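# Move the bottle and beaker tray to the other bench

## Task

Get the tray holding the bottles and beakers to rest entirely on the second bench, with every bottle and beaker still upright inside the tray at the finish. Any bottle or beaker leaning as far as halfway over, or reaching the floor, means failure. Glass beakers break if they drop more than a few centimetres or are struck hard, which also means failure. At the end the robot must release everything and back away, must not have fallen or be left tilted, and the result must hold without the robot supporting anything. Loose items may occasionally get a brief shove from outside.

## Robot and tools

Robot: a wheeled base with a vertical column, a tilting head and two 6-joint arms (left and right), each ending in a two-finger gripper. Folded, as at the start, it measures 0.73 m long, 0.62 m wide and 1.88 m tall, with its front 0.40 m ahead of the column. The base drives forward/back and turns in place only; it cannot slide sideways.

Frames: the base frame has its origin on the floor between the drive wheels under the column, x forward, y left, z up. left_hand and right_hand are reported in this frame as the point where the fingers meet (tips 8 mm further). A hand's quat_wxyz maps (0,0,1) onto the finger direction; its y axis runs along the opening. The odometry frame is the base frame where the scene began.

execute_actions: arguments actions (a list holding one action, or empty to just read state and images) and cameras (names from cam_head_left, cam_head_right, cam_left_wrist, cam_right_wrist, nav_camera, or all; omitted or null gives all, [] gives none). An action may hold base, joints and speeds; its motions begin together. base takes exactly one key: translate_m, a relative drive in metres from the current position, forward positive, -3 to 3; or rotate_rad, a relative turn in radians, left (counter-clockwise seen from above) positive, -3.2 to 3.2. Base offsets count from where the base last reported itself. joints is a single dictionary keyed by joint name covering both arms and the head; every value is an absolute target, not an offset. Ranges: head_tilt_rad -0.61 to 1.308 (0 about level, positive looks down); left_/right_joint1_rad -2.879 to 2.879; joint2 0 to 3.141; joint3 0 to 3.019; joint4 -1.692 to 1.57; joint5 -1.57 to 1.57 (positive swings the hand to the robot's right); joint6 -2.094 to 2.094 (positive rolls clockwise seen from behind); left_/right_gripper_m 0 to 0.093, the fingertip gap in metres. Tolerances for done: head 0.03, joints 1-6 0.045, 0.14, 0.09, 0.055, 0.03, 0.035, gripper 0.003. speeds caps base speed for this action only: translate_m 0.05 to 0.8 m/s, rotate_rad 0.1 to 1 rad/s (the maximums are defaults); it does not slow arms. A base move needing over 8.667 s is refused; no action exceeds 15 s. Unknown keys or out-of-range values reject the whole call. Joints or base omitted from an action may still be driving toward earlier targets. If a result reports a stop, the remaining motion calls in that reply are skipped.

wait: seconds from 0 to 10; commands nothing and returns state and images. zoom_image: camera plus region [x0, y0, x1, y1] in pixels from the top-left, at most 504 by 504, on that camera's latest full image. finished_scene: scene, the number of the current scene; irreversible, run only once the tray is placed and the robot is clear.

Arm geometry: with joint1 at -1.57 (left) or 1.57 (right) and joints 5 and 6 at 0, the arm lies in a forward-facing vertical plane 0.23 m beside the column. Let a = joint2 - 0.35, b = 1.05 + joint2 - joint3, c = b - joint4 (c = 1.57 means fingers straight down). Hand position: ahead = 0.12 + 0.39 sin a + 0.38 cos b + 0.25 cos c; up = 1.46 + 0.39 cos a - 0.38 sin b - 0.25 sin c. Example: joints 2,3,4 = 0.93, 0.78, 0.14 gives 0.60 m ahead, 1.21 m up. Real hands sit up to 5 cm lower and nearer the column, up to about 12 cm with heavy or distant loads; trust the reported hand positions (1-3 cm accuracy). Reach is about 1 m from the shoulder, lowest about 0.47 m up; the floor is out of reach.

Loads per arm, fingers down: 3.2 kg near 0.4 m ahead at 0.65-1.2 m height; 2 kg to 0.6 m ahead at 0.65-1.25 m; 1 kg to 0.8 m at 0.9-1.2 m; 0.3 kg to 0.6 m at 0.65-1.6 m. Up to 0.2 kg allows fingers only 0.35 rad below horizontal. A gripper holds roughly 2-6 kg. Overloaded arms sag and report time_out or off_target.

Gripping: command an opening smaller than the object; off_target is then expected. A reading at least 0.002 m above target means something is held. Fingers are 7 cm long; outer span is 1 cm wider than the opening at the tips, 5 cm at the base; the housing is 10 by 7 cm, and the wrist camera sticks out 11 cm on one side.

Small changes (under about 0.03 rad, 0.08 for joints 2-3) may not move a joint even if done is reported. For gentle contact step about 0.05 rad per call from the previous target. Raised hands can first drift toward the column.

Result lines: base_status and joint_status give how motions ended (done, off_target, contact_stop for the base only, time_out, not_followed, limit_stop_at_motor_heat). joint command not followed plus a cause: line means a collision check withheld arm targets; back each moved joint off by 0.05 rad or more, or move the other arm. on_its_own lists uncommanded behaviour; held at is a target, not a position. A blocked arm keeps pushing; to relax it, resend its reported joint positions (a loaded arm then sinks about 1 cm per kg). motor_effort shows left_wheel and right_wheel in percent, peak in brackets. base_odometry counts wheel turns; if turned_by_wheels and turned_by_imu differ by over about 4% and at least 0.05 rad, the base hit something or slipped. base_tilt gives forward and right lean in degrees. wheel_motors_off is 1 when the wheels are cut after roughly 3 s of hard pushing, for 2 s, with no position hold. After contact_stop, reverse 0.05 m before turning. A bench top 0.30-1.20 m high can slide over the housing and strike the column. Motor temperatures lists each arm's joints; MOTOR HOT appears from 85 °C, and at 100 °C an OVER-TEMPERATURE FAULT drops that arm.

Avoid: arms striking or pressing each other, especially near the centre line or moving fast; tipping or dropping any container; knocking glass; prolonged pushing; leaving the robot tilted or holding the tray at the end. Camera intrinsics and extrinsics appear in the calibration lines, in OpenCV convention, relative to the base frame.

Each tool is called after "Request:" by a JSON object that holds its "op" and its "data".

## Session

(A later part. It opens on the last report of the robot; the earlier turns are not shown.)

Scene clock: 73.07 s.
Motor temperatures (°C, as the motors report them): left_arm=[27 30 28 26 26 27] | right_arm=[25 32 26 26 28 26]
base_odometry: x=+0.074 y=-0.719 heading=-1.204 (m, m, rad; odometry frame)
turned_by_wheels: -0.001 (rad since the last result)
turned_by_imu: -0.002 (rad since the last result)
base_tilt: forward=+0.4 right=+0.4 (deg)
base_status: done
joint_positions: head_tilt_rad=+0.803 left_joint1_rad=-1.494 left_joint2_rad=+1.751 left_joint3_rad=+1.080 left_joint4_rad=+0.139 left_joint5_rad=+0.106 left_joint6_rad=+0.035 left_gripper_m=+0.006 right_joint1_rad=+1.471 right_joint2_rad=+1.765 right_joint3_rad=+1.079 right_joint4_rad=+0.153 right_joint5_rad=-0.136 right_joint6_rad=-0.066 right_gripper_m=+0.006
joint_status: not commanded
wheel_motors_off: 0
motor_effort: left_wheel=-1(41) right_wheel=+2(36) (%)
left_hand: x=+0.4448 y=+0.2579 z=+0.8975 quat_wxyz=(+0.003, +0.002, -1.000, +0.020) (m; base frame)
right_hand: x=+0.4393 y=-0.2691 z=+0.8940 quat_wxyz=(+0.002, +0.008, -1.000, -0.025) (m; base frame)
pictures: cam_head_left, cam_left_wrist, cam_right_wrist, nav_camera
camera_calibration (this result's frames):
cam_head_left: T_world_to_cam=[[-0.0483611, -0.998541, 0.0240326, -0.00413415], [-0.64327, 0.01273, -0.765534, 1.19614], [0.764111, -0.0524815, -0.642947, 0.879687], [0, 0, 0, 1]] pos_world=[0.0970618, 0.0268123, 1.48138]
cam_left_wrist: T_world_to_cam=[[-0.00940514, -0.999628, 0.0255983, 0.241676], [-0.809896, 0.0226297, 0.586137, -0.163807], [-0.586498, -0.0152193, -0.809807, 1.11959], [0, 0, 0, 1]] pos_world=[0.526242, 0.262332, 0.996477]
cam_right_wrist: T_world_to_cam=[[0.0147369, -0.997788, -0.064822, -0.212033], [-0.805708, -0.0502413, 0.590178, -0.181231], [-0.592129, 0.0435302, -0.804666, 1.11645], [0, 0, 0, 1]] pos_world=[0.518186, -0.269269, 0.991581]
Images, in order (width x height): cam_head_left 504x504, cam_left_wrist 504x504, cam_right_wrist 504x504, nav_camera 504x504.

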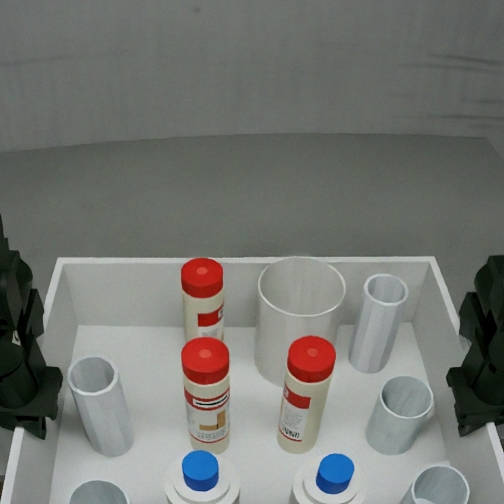

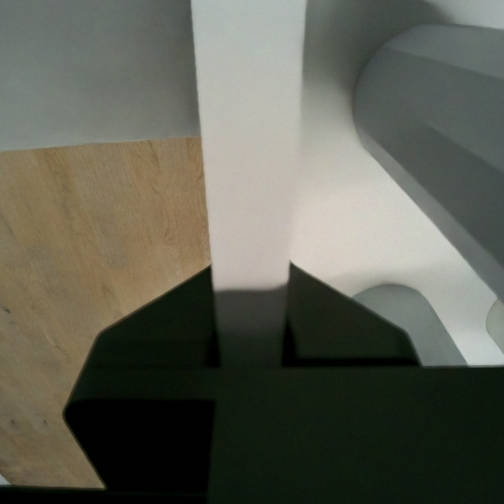

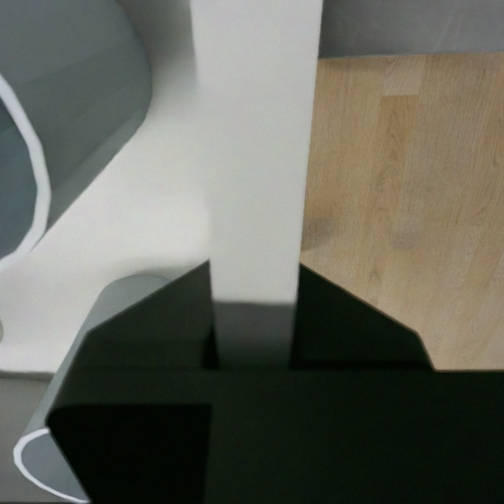

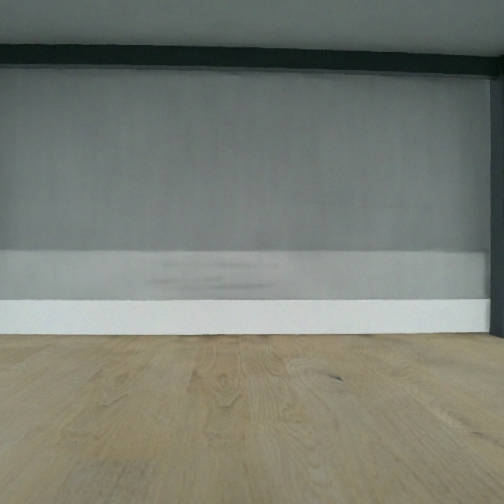

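Request:
{"op": "execute_actions", "data": {"actions": [{"base":{"translate_m":0.24},"speeds":{"translate_m":0.12},"joints":{"head_tilt_rad":1.15}}], "cameras": ["cam_head_left","cam_head_right","cam_left_wrist","cam_right_wrist"]}}

Scene clock: 76.50 s.
Motor temperatures (°C, as the motors report them): left_arm=[27 31 28 26 26 27] | right_arm=[25 32 26 26 28 26]
base_odometry: x=+0.160 y=-0.943 heading=-1.205 (m, m, rad; odometry frame)
turned_by_wheels: +0.000 (rad since the last result)
turned_by_imu: -0.001 (rad since the last result)
base_tilt: forward=+0.4 right=+0.4 (deg)
base_status: done
joint_positions: head_tilt_rad=+1.149 left_joint1_rad=-1.493 left_joint2_rad=+1.751 left_joint3_rad=+1.080 left_joint4_rad=+0.139 left_joint5_rad=+0.106 left_joint6_rad=+0.035 left_gripper_m=+0.006 right_joint1_rad=+1.471 right_joint2_rad=+1.765 right_joint3_rad=+1.079 right_joint4_rad=+0.153 right_joint5_rad=-0.135 right_joint6_rad=-0.066 right_gripper_m=+0.006
joint_status: all done
wheel_motors_off: 0
motor_effort: left_wheel=-1(41) right_wheel=+1(35) (%)
left_hand: x=+0.4452 y=+0.2581 z=+0.8977 quat_wxyz=(+0.002, +0.002, -1.000, +0.020) (m; base frame)
right_hand: x=+0.4398 y=-0.2691 z=+0.8942 quat_wxyz=(+0.002, +0.008, -1.000, -0.024) (m; base frame)
pictures: cam_head_left, cam_head_right, cam_left_wrist, cam_right_wrist
camera_calibration (this result's frames):
cam_head_left: T_world_to_cam=[[-0.0373366, -0.998541, 0.0390171, -0.0277615], [-0.864872, 0.01273, -0.501831, 0.801117], [0.500602, -0.0524815, -0.864085, 1.23342], [0, 0, 0, 1]] pos_world=[0.0743767, 0.0268123, 1.46889]
cam_head_right: T_world_to_cam=[[-0.0320107, -0.998536, 0.0435974, -0.103074], [-0.872736, 0.00666474, -0.488147, 0.776272], [0.487142, -0.0536749, -0.871672, 1.24325], [0, 0, 0, 1]] pos_world=[0.0685401, -0.041365, 1.46714]
cam_left_wrist: T_world_to_cam=[[-0.00928283, -0.999629, 0.0256124, 0.241809], [-0.810353, 0.022527, 0.585508, -0.162722], [-0.585868, -0.0153199, -0.810262, 1.1201], [0, 0, 0, 1]] pos_world=[0.526612, 0.262545, 0.996654]
cam_right_wrist: T_world_to_cam=[[0.0148533, -0.997814, -0.0643929, -0.212532], [-0.806141, -0.0500494, 0.589603, -0.180275], [-0.591537, 0.0431522, -0.805122, 1.11694], [0, 0, 0, 1]] pos_world=[0.51854, -0.269289, 0.991878]
Images, in order (width x height): cam_head_left 504x504, cam_head_right 504x504, cam_left_wrist 504x504, cam_right_wrist 504x504.

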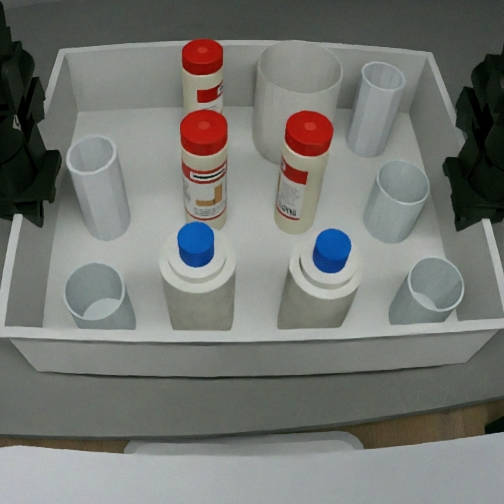

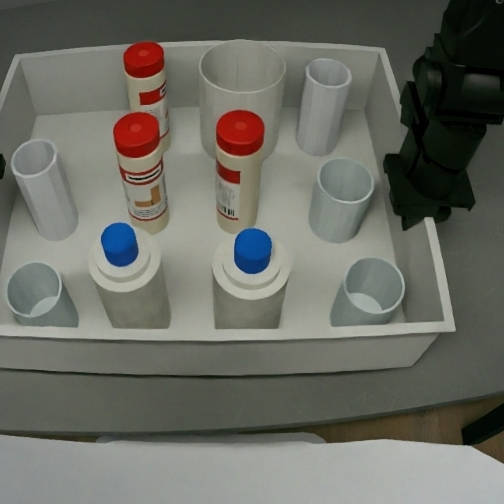

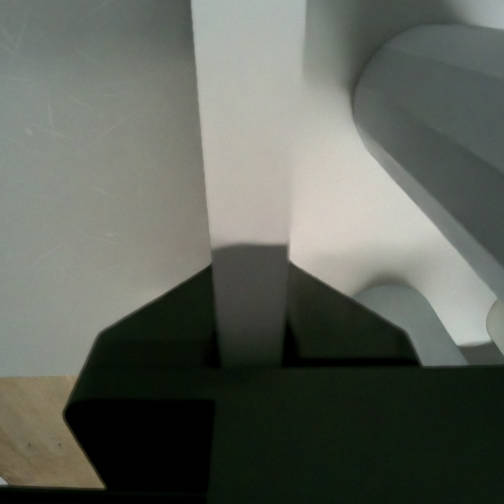

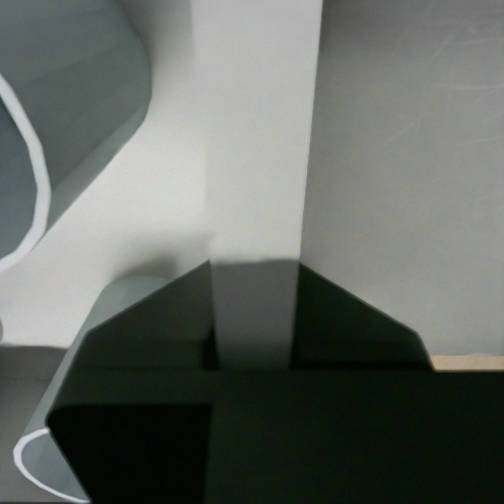

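Request:
{"op": "execute_actions", "data": {"actions": [{"joints":{"left_joint2_rad":1.77,"left_joint3_rad":1.12,"left_joint4_rad":0.165,"right_joint2_rad":1.77,"right_joint3_rad":1.12,"right_joint4_rad":0.175}}], "cameras": ["cam_head_right"]}}

Scene clock: 77.67 s.
Motor temperatures (°C, as the motors report them): left_arm=[27 31 28 26 26 27] | right_arm=[25 32 26 26 28 26]
base_odometry: x=+0.160 y=-0.943 heading=-1.205 (m, m, rad; odometry frame)
turned_by_wheels: +0.000 (rad since the last result)
turned_by_imu: +0.000 (rad since the last result)
base_tilt: forward=+0.4 right=+0.4 (deg)
base_status: not commanded
joint_positions: head_tilt_rad=+1.149 left_joint1_rad=-1.494 left_joint2_rad=+1.820 left_joint3_rad=+1.138 left_joint4_rad=+0.163 left_joint5_rad=+0.110 left_joint6_rad=+0.030 left_gripper_m=+0.006 right_joint1_rad=+1.476 right_joint2_rad=+1.825 right_joint3_rad=+1.137 right_joint4_rad=+0.168 right_joint5_rad=-0.131 right_joint6_rad=-0.067 right_gripper_m=+0.006
joint_status: all done
wheel_motors_off: 0
motor_effort: left_wheel=-1(1) right_wheel=+1(1) (%)
left_hand: x=+0.4476 y=+0.2588 z=+0.8720 quat_wxyz=(-0.004, +0.004, -1.000, +0.021) (m; base frame)
right_hand: x=+0.4450 y=-0.2687 z=+0.8712 quat_wxyz=(-0.004, +0.010, -1.000, -0.024) (m; base frame)
pictures: cam_head_right
camera_calibration (this result's frames):
cam_head_right: T_world_to_cam=[[-0.0320107, -0.998536, 0.0435974, -0.103074], [-0.872736, 0.00666474, -0.488147, 0.776272], [0.487142, -0.0536749, -0.871672, 1.24325], [0, 0, 0, 1]] pos_world=[0.0685401, -0.041365, 1.46714]
Images, in order (width x height): cam_head_right 504x504.

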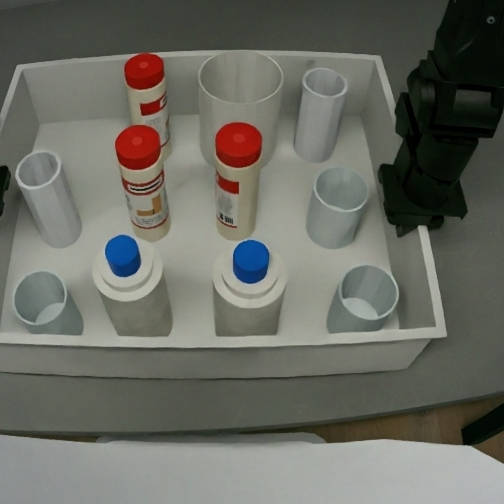

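Request:
{"op": "execute_actions", "data": {"actions": [{"joints":{"left_joint2_rad":1.82,"left_joint3_rad":1.165,"left_joint4_rad":0.185,"right_joint2_rad":1.82,"right_joint3_rad":1.165,"right_joint4_rad":0.185}}], "cameras": []}}

Request:
{"op": "execute_actions", "data": {"actions": [{"joints":{"left_joint2_rad":1.855,"left_joint3_rad":1.19,"right_joint2_rad":1.855,"right_joint3_rad":1.19}}], "cameras": ["cam_head_right"]}}

Scene clock: 78.70 s.
Motor temperatures (°C, as the motors report them): left_arm=[27 31 28 26 26 27] | right_arm=[25 32 26 26 28 26]
base_odometry: x=+0.160 y=-0.943 heading=-1.205 (m, m, rad; odometry frame)
turned_by_wheels: +0.000 (rad since the last result)
turned_by_imu: +0.000 (rad since the last result)
base_tilt: forward=+0.4 right=+0.4 (deg)
base_status: not commanded
joint_positions: head_tilt_rad=+1.149 left_joint1_rad=-1.494 left_joint2_rad=+1.870 left_joint3_rad=+1.178 left_joint4_rad=+0.178 left_joint5_rad=+0.110 left_joint6_rad=+0.028 left_gripper_m=+0.006 right_joint1_rad=+1.479 right_joint2_rad=+1.875 right_joint3_rad=+1.182 right_joint4_rad=+0.177 right_joint5_rad=-0.130 right_joint6_rad=-0.067 right_gripper_m=+0.006
joint_status: all done
wheel_motors_off: 0
motor_effort: left_wheel=+0(1) right_wheel=+0(2) (%)
left_hand: x=+0.4462 y=+0.2596 z=+0.8535 quat_wxyz=(-0.006, +0.004, -1.000, +0.022) (m; base frame)
right_hand: x=+0.4446 y=-0.2682 z=+0.8522 quat_wxyz=(-0.006, +0.011, -1.000, -0.025) (m; base frame)
pictures: none
No camera images: the call's "cameras" was empty. Leave "cameras" out to get every camera's image.

Scene clock: 79.40 s.
Motor temperatures (°C, as the motors report them): left_arm=[27 31 28 26 26 27] | right_arm=[25 32 26 26 28 26]
base_odometry: x=+0.160 y=-0.943 heading=-1.205 (m, m, rad; odometry frame)
turned_by_wheels: +0.000 (rad since the last result)
turned_by_imu: +0.000 (rad since the last result)
base_tilt: forward=+0.4 right=+0.4 (deg)
base_status: not commanded
joint_positions: head_tilt_rad=+1.149 left_joint1_rad=-1.495 left_joint2_rad=+1.900 left_joint3_rad=+1.201 left_joint4_rad=+0.179 left_joint5_rad=+0.110 left_joint6_rad=+0.028 left_gripper_m=+0.006 right_joint1_rad=+1.480 right_joint2_rad=+1.907 right_joint3_rad=+1.207 right_joint4_rad=+0.177 right_joint5_rad=-0.130 right_joint6_rad=-0.067 right_gripper_m=+0.006
joint_status: all done
wheel_motors_off: 0
motor_effort: left_wheel=+0(1) right_wheel=+1(2) (%)
left_hand: x=+0.4421 y=+0.2597 z=+0.8421 quat_wxyz=(-0.003, +0.005, -1.000, +0.022) (m; base frame)
right_hand: x=+0.4412 y=-0.2681 z=+0.8406 quat_wxyz=(-0.002, +0.011, -1.000, -0.026) (m; base frame)
pictures: cam_head_right
camera_calibration (this result's frames):
cam_head_right: T_world_to_cam=[[-0.0320107, -0.998536, 0.0435974, -0.103074], [-0.872736, 0.00666474, -0.488147, 0.776273], [0.487142, -0.0536749, -0.871672, 1.24325], [0, 0, 0, 1]] pos_world=[0.0685401, -0.041365, 1.46714]
Images, in order (width x height): cam_head_right 504x504.

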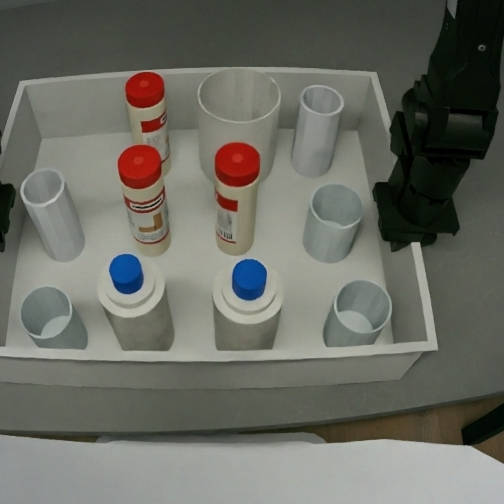

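Request:
{"op": "execute_actions", "data": {"actions": [{"joints":{"left_joint2_rad":1.89,"left_joint3_rad":1.21,"right_joint2_rad":1.89,"right_joint3_rad":1.21}}], "cameras": []}}

Request:
{"op": "execute_actions", "data": {"actions": [{"joints":{"left_joint2_rad":1.925,"left_joint3_rad":1.225,"right_joint2_rad":1.925,"right_joint3_rad":1.225}}], "cameras": ["cam_head_right"]}}

Scene clock: 80.23 s.
Motor temperatures (°C, as the motors report them): left_arm=[27 31 28 26 26 27] | right_arm=[25 32 26 26 28 26]
base_odometry: x=+0.160 y=-0.943 heading=-1.205 (m, m, rad; odometry frame)
turned_by_wheels: +0.000 (rad since the last result)
turned_by_imu: +0.000 (rad since the last result)
base_tilt: forward=+0.4 right=+0.5 (deg)
base_status: not commanded
joint_positions: head_tilt_rad=+1.149 left_joint1_rad=-1.495 left_joint2_rad=+1.922 left_joint3_rad=+1.220 left_joint4_rad=+0.183 left_joint5_rad=+0.114 left_joint6_rad=+0.027 left_gripper_m=+0.006 right_joint1_rad=+1.481 right_joint2_rad=+1.918 right_joint3_rad=+1.218 right_joint4_rad=+0.178 right_joint5_rad=-0.126 right_joint6_rad=-0.069 right_gripper_m=+0.006
joint_status: all done
wheel_motors_off: 0
motor_effort: left_wheel=+0(1) right_wheel=+0(1) (%)
left_hand: x=+0.4417 y=+0.2595 z=+0.8341 quat_wxyz=(-0.004, +0.005, -1.000, +0.024) (m; base frame)
right_hand: x=+0.4412 y=-0.2684 z=+0.8361 quat_wxyz=(-0.003, +0.012, -1.000, -0.024) (m; base frame)
pictures: none
No camera images: the call's "cameras" was empty. Leave "cameras" out to get every camera's image.

Scene clock: 80.73 s.
Motor temperatures (°C, as the motors report them): left_arm=[27 31 28 26 27 27] | right_arm=[25 32 26 26 28 26]
base_odometry: x=+0.160 y=-0.943 heading=-1.205 (m, m, rad; odometry frame)
turned_by_wheels: +0.000 (rad since the last result)
turned_by_imu: +0.000 (rad since the last result)
base_tilt: forward=+0.4 right=+0.5 (deg)
base_status: not commanded
joint_positions: head_tilt_rad=+1.149 left_joint1_rad=-1.495 left_joint2_rad=+1.924 left_joint3_rad=+1.221 left_joint4_rad=+0.183 left_joint5_rad=+0.115 left_joint6_rad=+0.027 left_gripper_m=+0.006 right_joint1_rad=+1.481 right_joint2_rad=+1.918 right_joint3_rad=+1.219 right_joint4_rad=+0.178 right_joint5_rad=-0.126 right_joint6_rad=-0.069 right_gripper_m=+0.006
joint_status: all done
wheel_motors_off: 0
motor_effort: left_wheel=+1(1) right_wheel=+1(1) (%)
left_hand: x=+0.4412 y=+0.2594 z=+0.8334 quat_wxyz=(-0.003, +0.005, -1.000, +0.024) (m; base frame)
right_hand: x=+0.4414 y=-0.2685 z=+0.8359 quat_wxyz=(-0.003, +0.012, -1.000, -0.024) (m; base frame)
pictures: cam_head_right
camera_calibration (this result's frames):
cam_head_right: T_world_to_cam=[[-0.0320107, -0.998536, 0.0435974, -0.103074], [-0.872736, 0.00666474, -0.488147, 0.776273], [0.487142, -0.0536749, -0.871672, 1.24325], [0, 0, 0, 1]] pos_world=[0.0685401, -0.041365, 1.46714]
Images, in order (width x height): cam_head_right 504x504.

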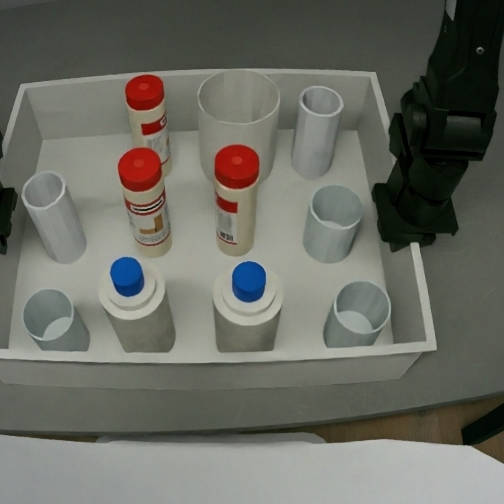

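Landed (sag gone). Release to the pre-grip opening, then raise.

Request:
{"op": "execute_actions", "data": {"actions": [{"joints":{"left_gripper_m":0.05,"right_gripper_m":0.05,"left_joint5_rad":0.07,"right_joint5_rad":-0.08}}], "cameras": ["cam_left_wrist","cam_right_wrist"]}}

Request:
{"op": "execute_actions", "data": {"actions": [{"joints":{"left_joint2_rad":1.74,"left_joint3_rad":1.06,"left_joint4_rad":0.17,"right_joint2_rad":1.74,"right_joint3_rad":1.06,"right_joint4_rad":0.17}}], "cameras": ["cam_head_left","cam_left_wrist","cam_right_wrist"]}}

Scene clock: 81.77 s.
Motor temperatures (°C, as the motors report them): left_arm=[27 31 27 26 27 27] | right_arm=[25 32 26 26 28 26]
base_odometry: x=+0.160 y=-0.943 heading=-1.205 (m, m, rad; odometry frame)
turned_by_wheels: +0.000 (rad since the last result)
turned_by_imu: +0.000 (rad since the last result)
base_tilt: forward=+0.4 right=+0.5 (deg)
base_status: not commanded
joint_positions: head_tilt_rad=+1.149 left_joint1_rad=-1.504 left_joint2_rad=+1.924 left_joint3_rad=+1.221 left_joint4_rad=+0.183 left_joint5_rad=+0.072 left_joint6_rad=+0.027 left_gripper_m=+0.050 right_joint1_rad=+1.487 right_joint2_rad=+1.918 right_joint3_rad=+1.222 right_joint4_rad=+0.178 right_joint5_rad=-0.082 right_joint6_rad=-0.049 right_gripper_m=+0.050
joint_status: all done
wheel_motors_off: 0
motor_effort: left_wheel=+1(1) right_wheel=+2(1) (%)
left_hand: x=+0.4411 y=+0.2604 z=+0.8329 quat_wxyz=(-0.003, +0.003, -1.000, +0.007) (m; base frame)
right_hand: x=+0.4434 y=-0.2717 z=+0.8353 quat_wxyz=(-0.003, +0.004, -1.000, -0.005) (m; base frame)
pictures: cam_left_wrist, cam_right_wrist
camera_calibration (this result's frames):
cam_left_wrist: T_world_to_cam=[[-0.00710657, -0.999975, 0.0000620179, 0.266212], [-0.816172, 0.00583616, 0.57778, -0.114837], [-0.577766, 0.00405541, -0.816193, 1.06163], [0, 0, 0, 1]] pos_world=[0.521536, 0.26257, 0.932825]
cam_right_wrist: T_world_to_cam=[[0.00748216, -0.999661, -0.0249449, -0.249098], [-0.812706, -0.0206134, 0.582309, -0.12571], [-0.582625, 0.015916, -0.812585, 1.06659], [0, 0, 0, 1]] pos_world=[0.521123, -0.26858, 0.933686]
Images, in order (width x height): cam_left_wrist 504x504, cam_right_wrist 504x504.

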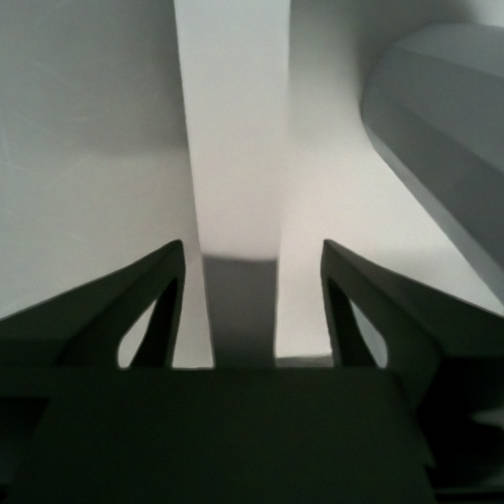

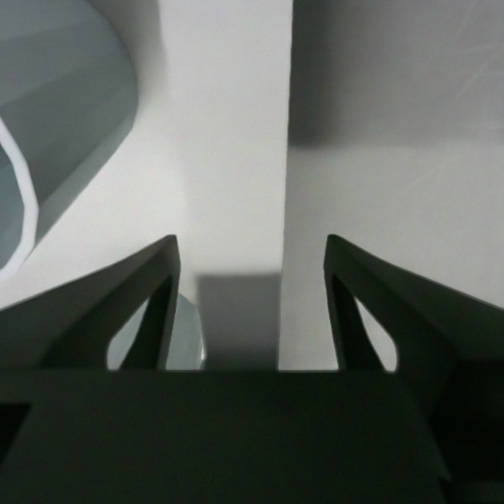

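Scene clock: 82.73 s.
Motor temperatures (°C, as the motors report them): left_arm=[27 30 27 26 26 27] | right_arm=[25 32 26 26 27 26]
base_odometry: x=+0.160 y=-0.943 heading=-1.205 (m, m, rad; odometry frame)
turned_by_wheels: +0.000 (rad since the last result)
turned_by_imu: +0.000 (rad since the last result)
base_tilt: forward=+0.4 right=+0.4 (deg)
base_status: not commanded
joint_positions: head_tilt_rad=+1.149 left_joint1_rad=-1.504 left_joint2_rad=+1.730 left_joint3_rad=+1.060 left_joint4_rad=+0.173 left_joint5_rad=+0.072 left_joint6_rad=+0.027 left_gripper_m=+0.050 right_joint1_rad=+1.487 right_joint2_rad=+1.736 right_joint3_rad=+1.066 right_joint4_rad=+0.178 right_joint5_rad=-0.082 right_joint6_rad=-0.049 right_gripper_m=+0.050
joint_status: all done
wheel_motors_off: 0
motor_effort: left_wheel=+0(1) right_wheel=+1(1) (%)
left_hand: x=+0.4529 y=+0.2566 z=+0.9052 quat_wxyz=(-0.015, +0.002, -1.000, +0.007) (m; base frame)
right_hand: x=+0.4532 y=-0.2671 z=+0.9033 quat_wxyz=(-0.016, +0.005, -1.000, -0.004) (m; base frame)
pictures: cam_head_left, cam_left_wrist, cam_right_wrist
camera_calibration (this result's frames):
cam_head_left: T_world_to_cam=[[-0.0373366, -0.998541, 0.0390171, -0.0277615], [-0.864872, 0.01273, -0.501831, 0.801117], [0.500602, -0.0524815, -0.864085, 1.23342], [0, 0, 0, 1]] pos_world=[0.0743767, 0.0268123, 1.46889]
cam_left_wrist: T_world_to_cam=[[-0.00848823, -0.999964, -0.000928672, 0.264012], [-0.829782, 0.00652538, 0.55805, -0.123097], [-0.558023, 0.00550745, -0.829807, 1.13039], [0, 0, 0, 1]] pos_world=[0.53088, 0.25858, 1.00694]
cam_right_wrist: T_world_to_cam=[[0.00957009, -0.999674, -0.023667, -0.245046], [-0.82724, -0.0212115, 0.561448, -0.132022], [-0.561767, 0.0142052, -0.827173, 1.13075], [0, 0, 0, 1]] pos_world=[0.52835, -0.263829, 1.00365]
Images, in order (width x height): cam_head_left 504x504, cam_left_wrist 504x504, cam_right_wrist 504x504.

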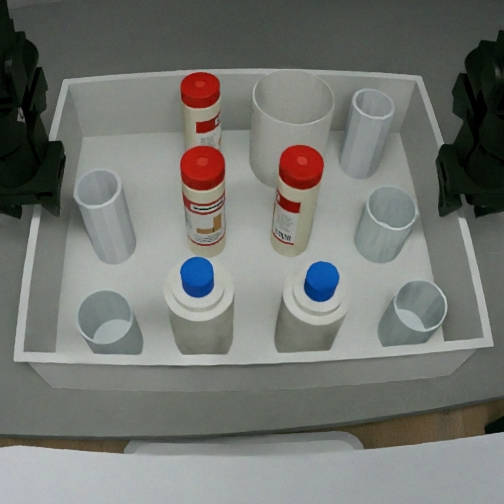

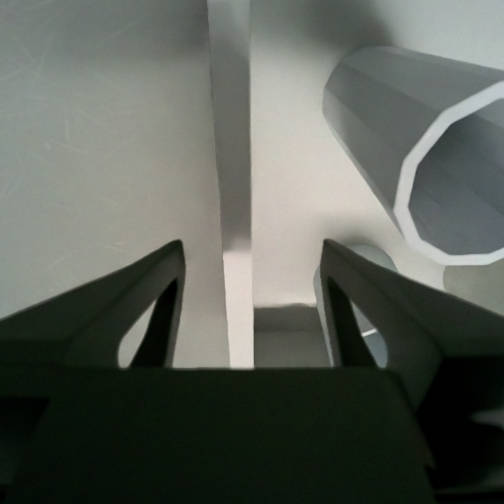

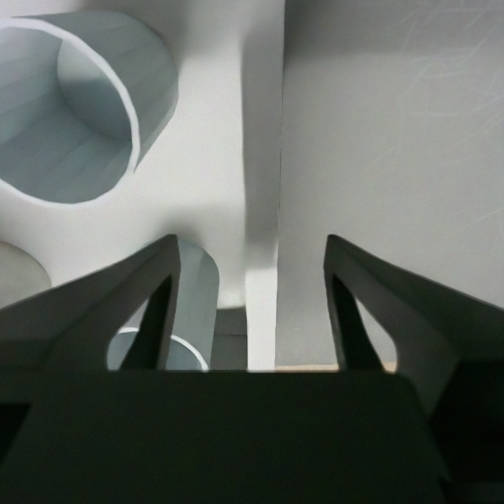

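Request:
{"op": "execute_actions", "data": {"actions": [{"joints":{"left_joint2_rad":1.45,"left_joint3_rad":0.95,"left_joint4_rad":-0.02,"right_joint2_rad":1.45,"right_joint3_rad":0.95,"right_joint4_rad":-0.02}}], "cameras": []}}

Request:
{"op": "execute_actions", "data": {"actions": [{"base":{"translate_m":-0.8},"joints":{"head_tilt_rad":0.75}}], "cameras": ["cam_head_left"]}}

Scene clock: 84.27 s.
Motor temperatures (°C, as the motors report them): left_arm=[27 30 27 26 26 27] | right_arm=[25 32 26 26 27 26]
base_odometry: x=+0.160 y=-0.943 heading=-1.205 (m, m, rad; odometry frame)
turned_by_wheels: +0.000 (rad since the last result)
turned_by_imu: +0.000 (rad since the last result)
base_tilt: forward=+0.4 right=+0.4 (deg)
base_status: not commanded
joint_positions: head_tilt_rad=+1.149 left_joint1_rad=-1.504 left_joint2_rad=+1.436 left_joint3_rad=+0.956 left_joint4_rad=-0.019 left_joint5_rad=+0.072 left_joint6_rad=+0.027 left_gripper_m=+0.050 right_joint1_rad=+1.487 right_joint2_rad=+1.432 right_joint3_rad=+0.951 right_joint4_rad=-0.012 right_joint5_rad=-0.082 right_joint6_rad=-0.049 right_gripper_m=+0.050
joint_status: all done
wheel_motors_off: 0
motor_effort: left_wheel=+0(2) right_wheel=+0(3) (%)
left_hand: x=+0.4873 y=+0.2519 z=+1.0076 quat_wxyz=(-0.013, +0.002, -1.000, +0.007) (m; base frame)
right_hand: x=+0.4876 y=-0.2608 z=+1.0096 quat_wxyz=(-0.016, +0.005, -1.000, -0.004) (m; base frame)
pictures: none
No camera images: the call's "cameras" was empty. Leave "cameras" out to get every camera's image.

Scene clock: 87.13 s.
Motor temperatures (°C, as the motors report them): left_arm=[27 30 27 26 26 27] | right_arm=[25 32 26 26 27 26]
base_odometry: x=-0.126 y=-0.196 heading=-1.205 (m, m, rad; odometry frame)
turned_by_wheels: -0.001 (rad since the last result)
turned_by_imu: -0.001 (rad since the last result)
base_tilt: forward=+0.4 right=+0.4 (deg)
base_status: done
joint_positions: head_tilt_rad=+0.766 left_joint1_rad=-1.504 left_joint2_rad=+1.440 left_joint3_rad=+0.951 left_joint4_rad=-0.019 left_joint5_rad=+0.072 left_joint6_rad=+0.027 left_gripper_m=+0.050 right_joint1_rad=+1.487 right_joint2_rad=+1.436 right_joint3_rad=+0.946 right_joint4_rad=-0.012 right_joint5_rad=-0.082 right_joint6_rad=-0.049 right_gripper_m=+0.050
joint_status: all done
wheel_motors_off: 0
motor_effort: left_wheel=-2(41) right_wheel=+1(58) (%)
left_hand: x=+0.4823 y=+0.2518 z=+1.0061 quat_wxyz=(-0.008, +0.003, -1.000, +0.007) (m; base frame)
right_hand: x=+0.4826 y=-0.2608 z=+1.0079 quat_wxyz=(-0.012, +0.004, -1.000, -0.004) (m; base frame)
pictures: cam_head_left
camera_calibration (this result's frames):
cam_head_left: T_world_to_cam=[[-0.049217, -0.998541, 0.0222272, -0.00131104], [-0.614511, 0.01273, -0.788805, 1.23054], [0.787371, -0.0524815, -0.614241, 0.834317], [0, 0, 0, 1]] pos_world=[0.0991982, 0.0268123, 1.48316]
Images, in order (width x height): cam_head_left 504x504.

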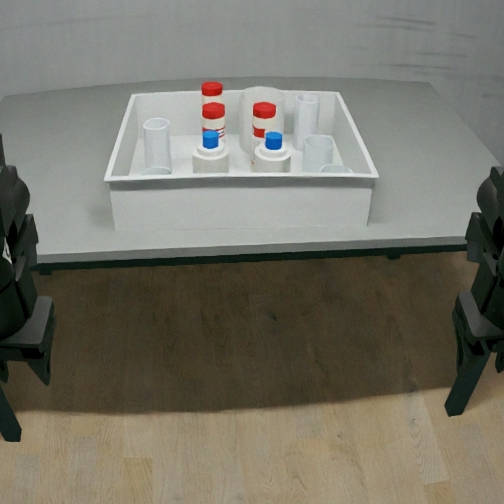

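Request:
{"op": "finished_scene", "data": {"scene": 1}}

The scene is finished: the task was done.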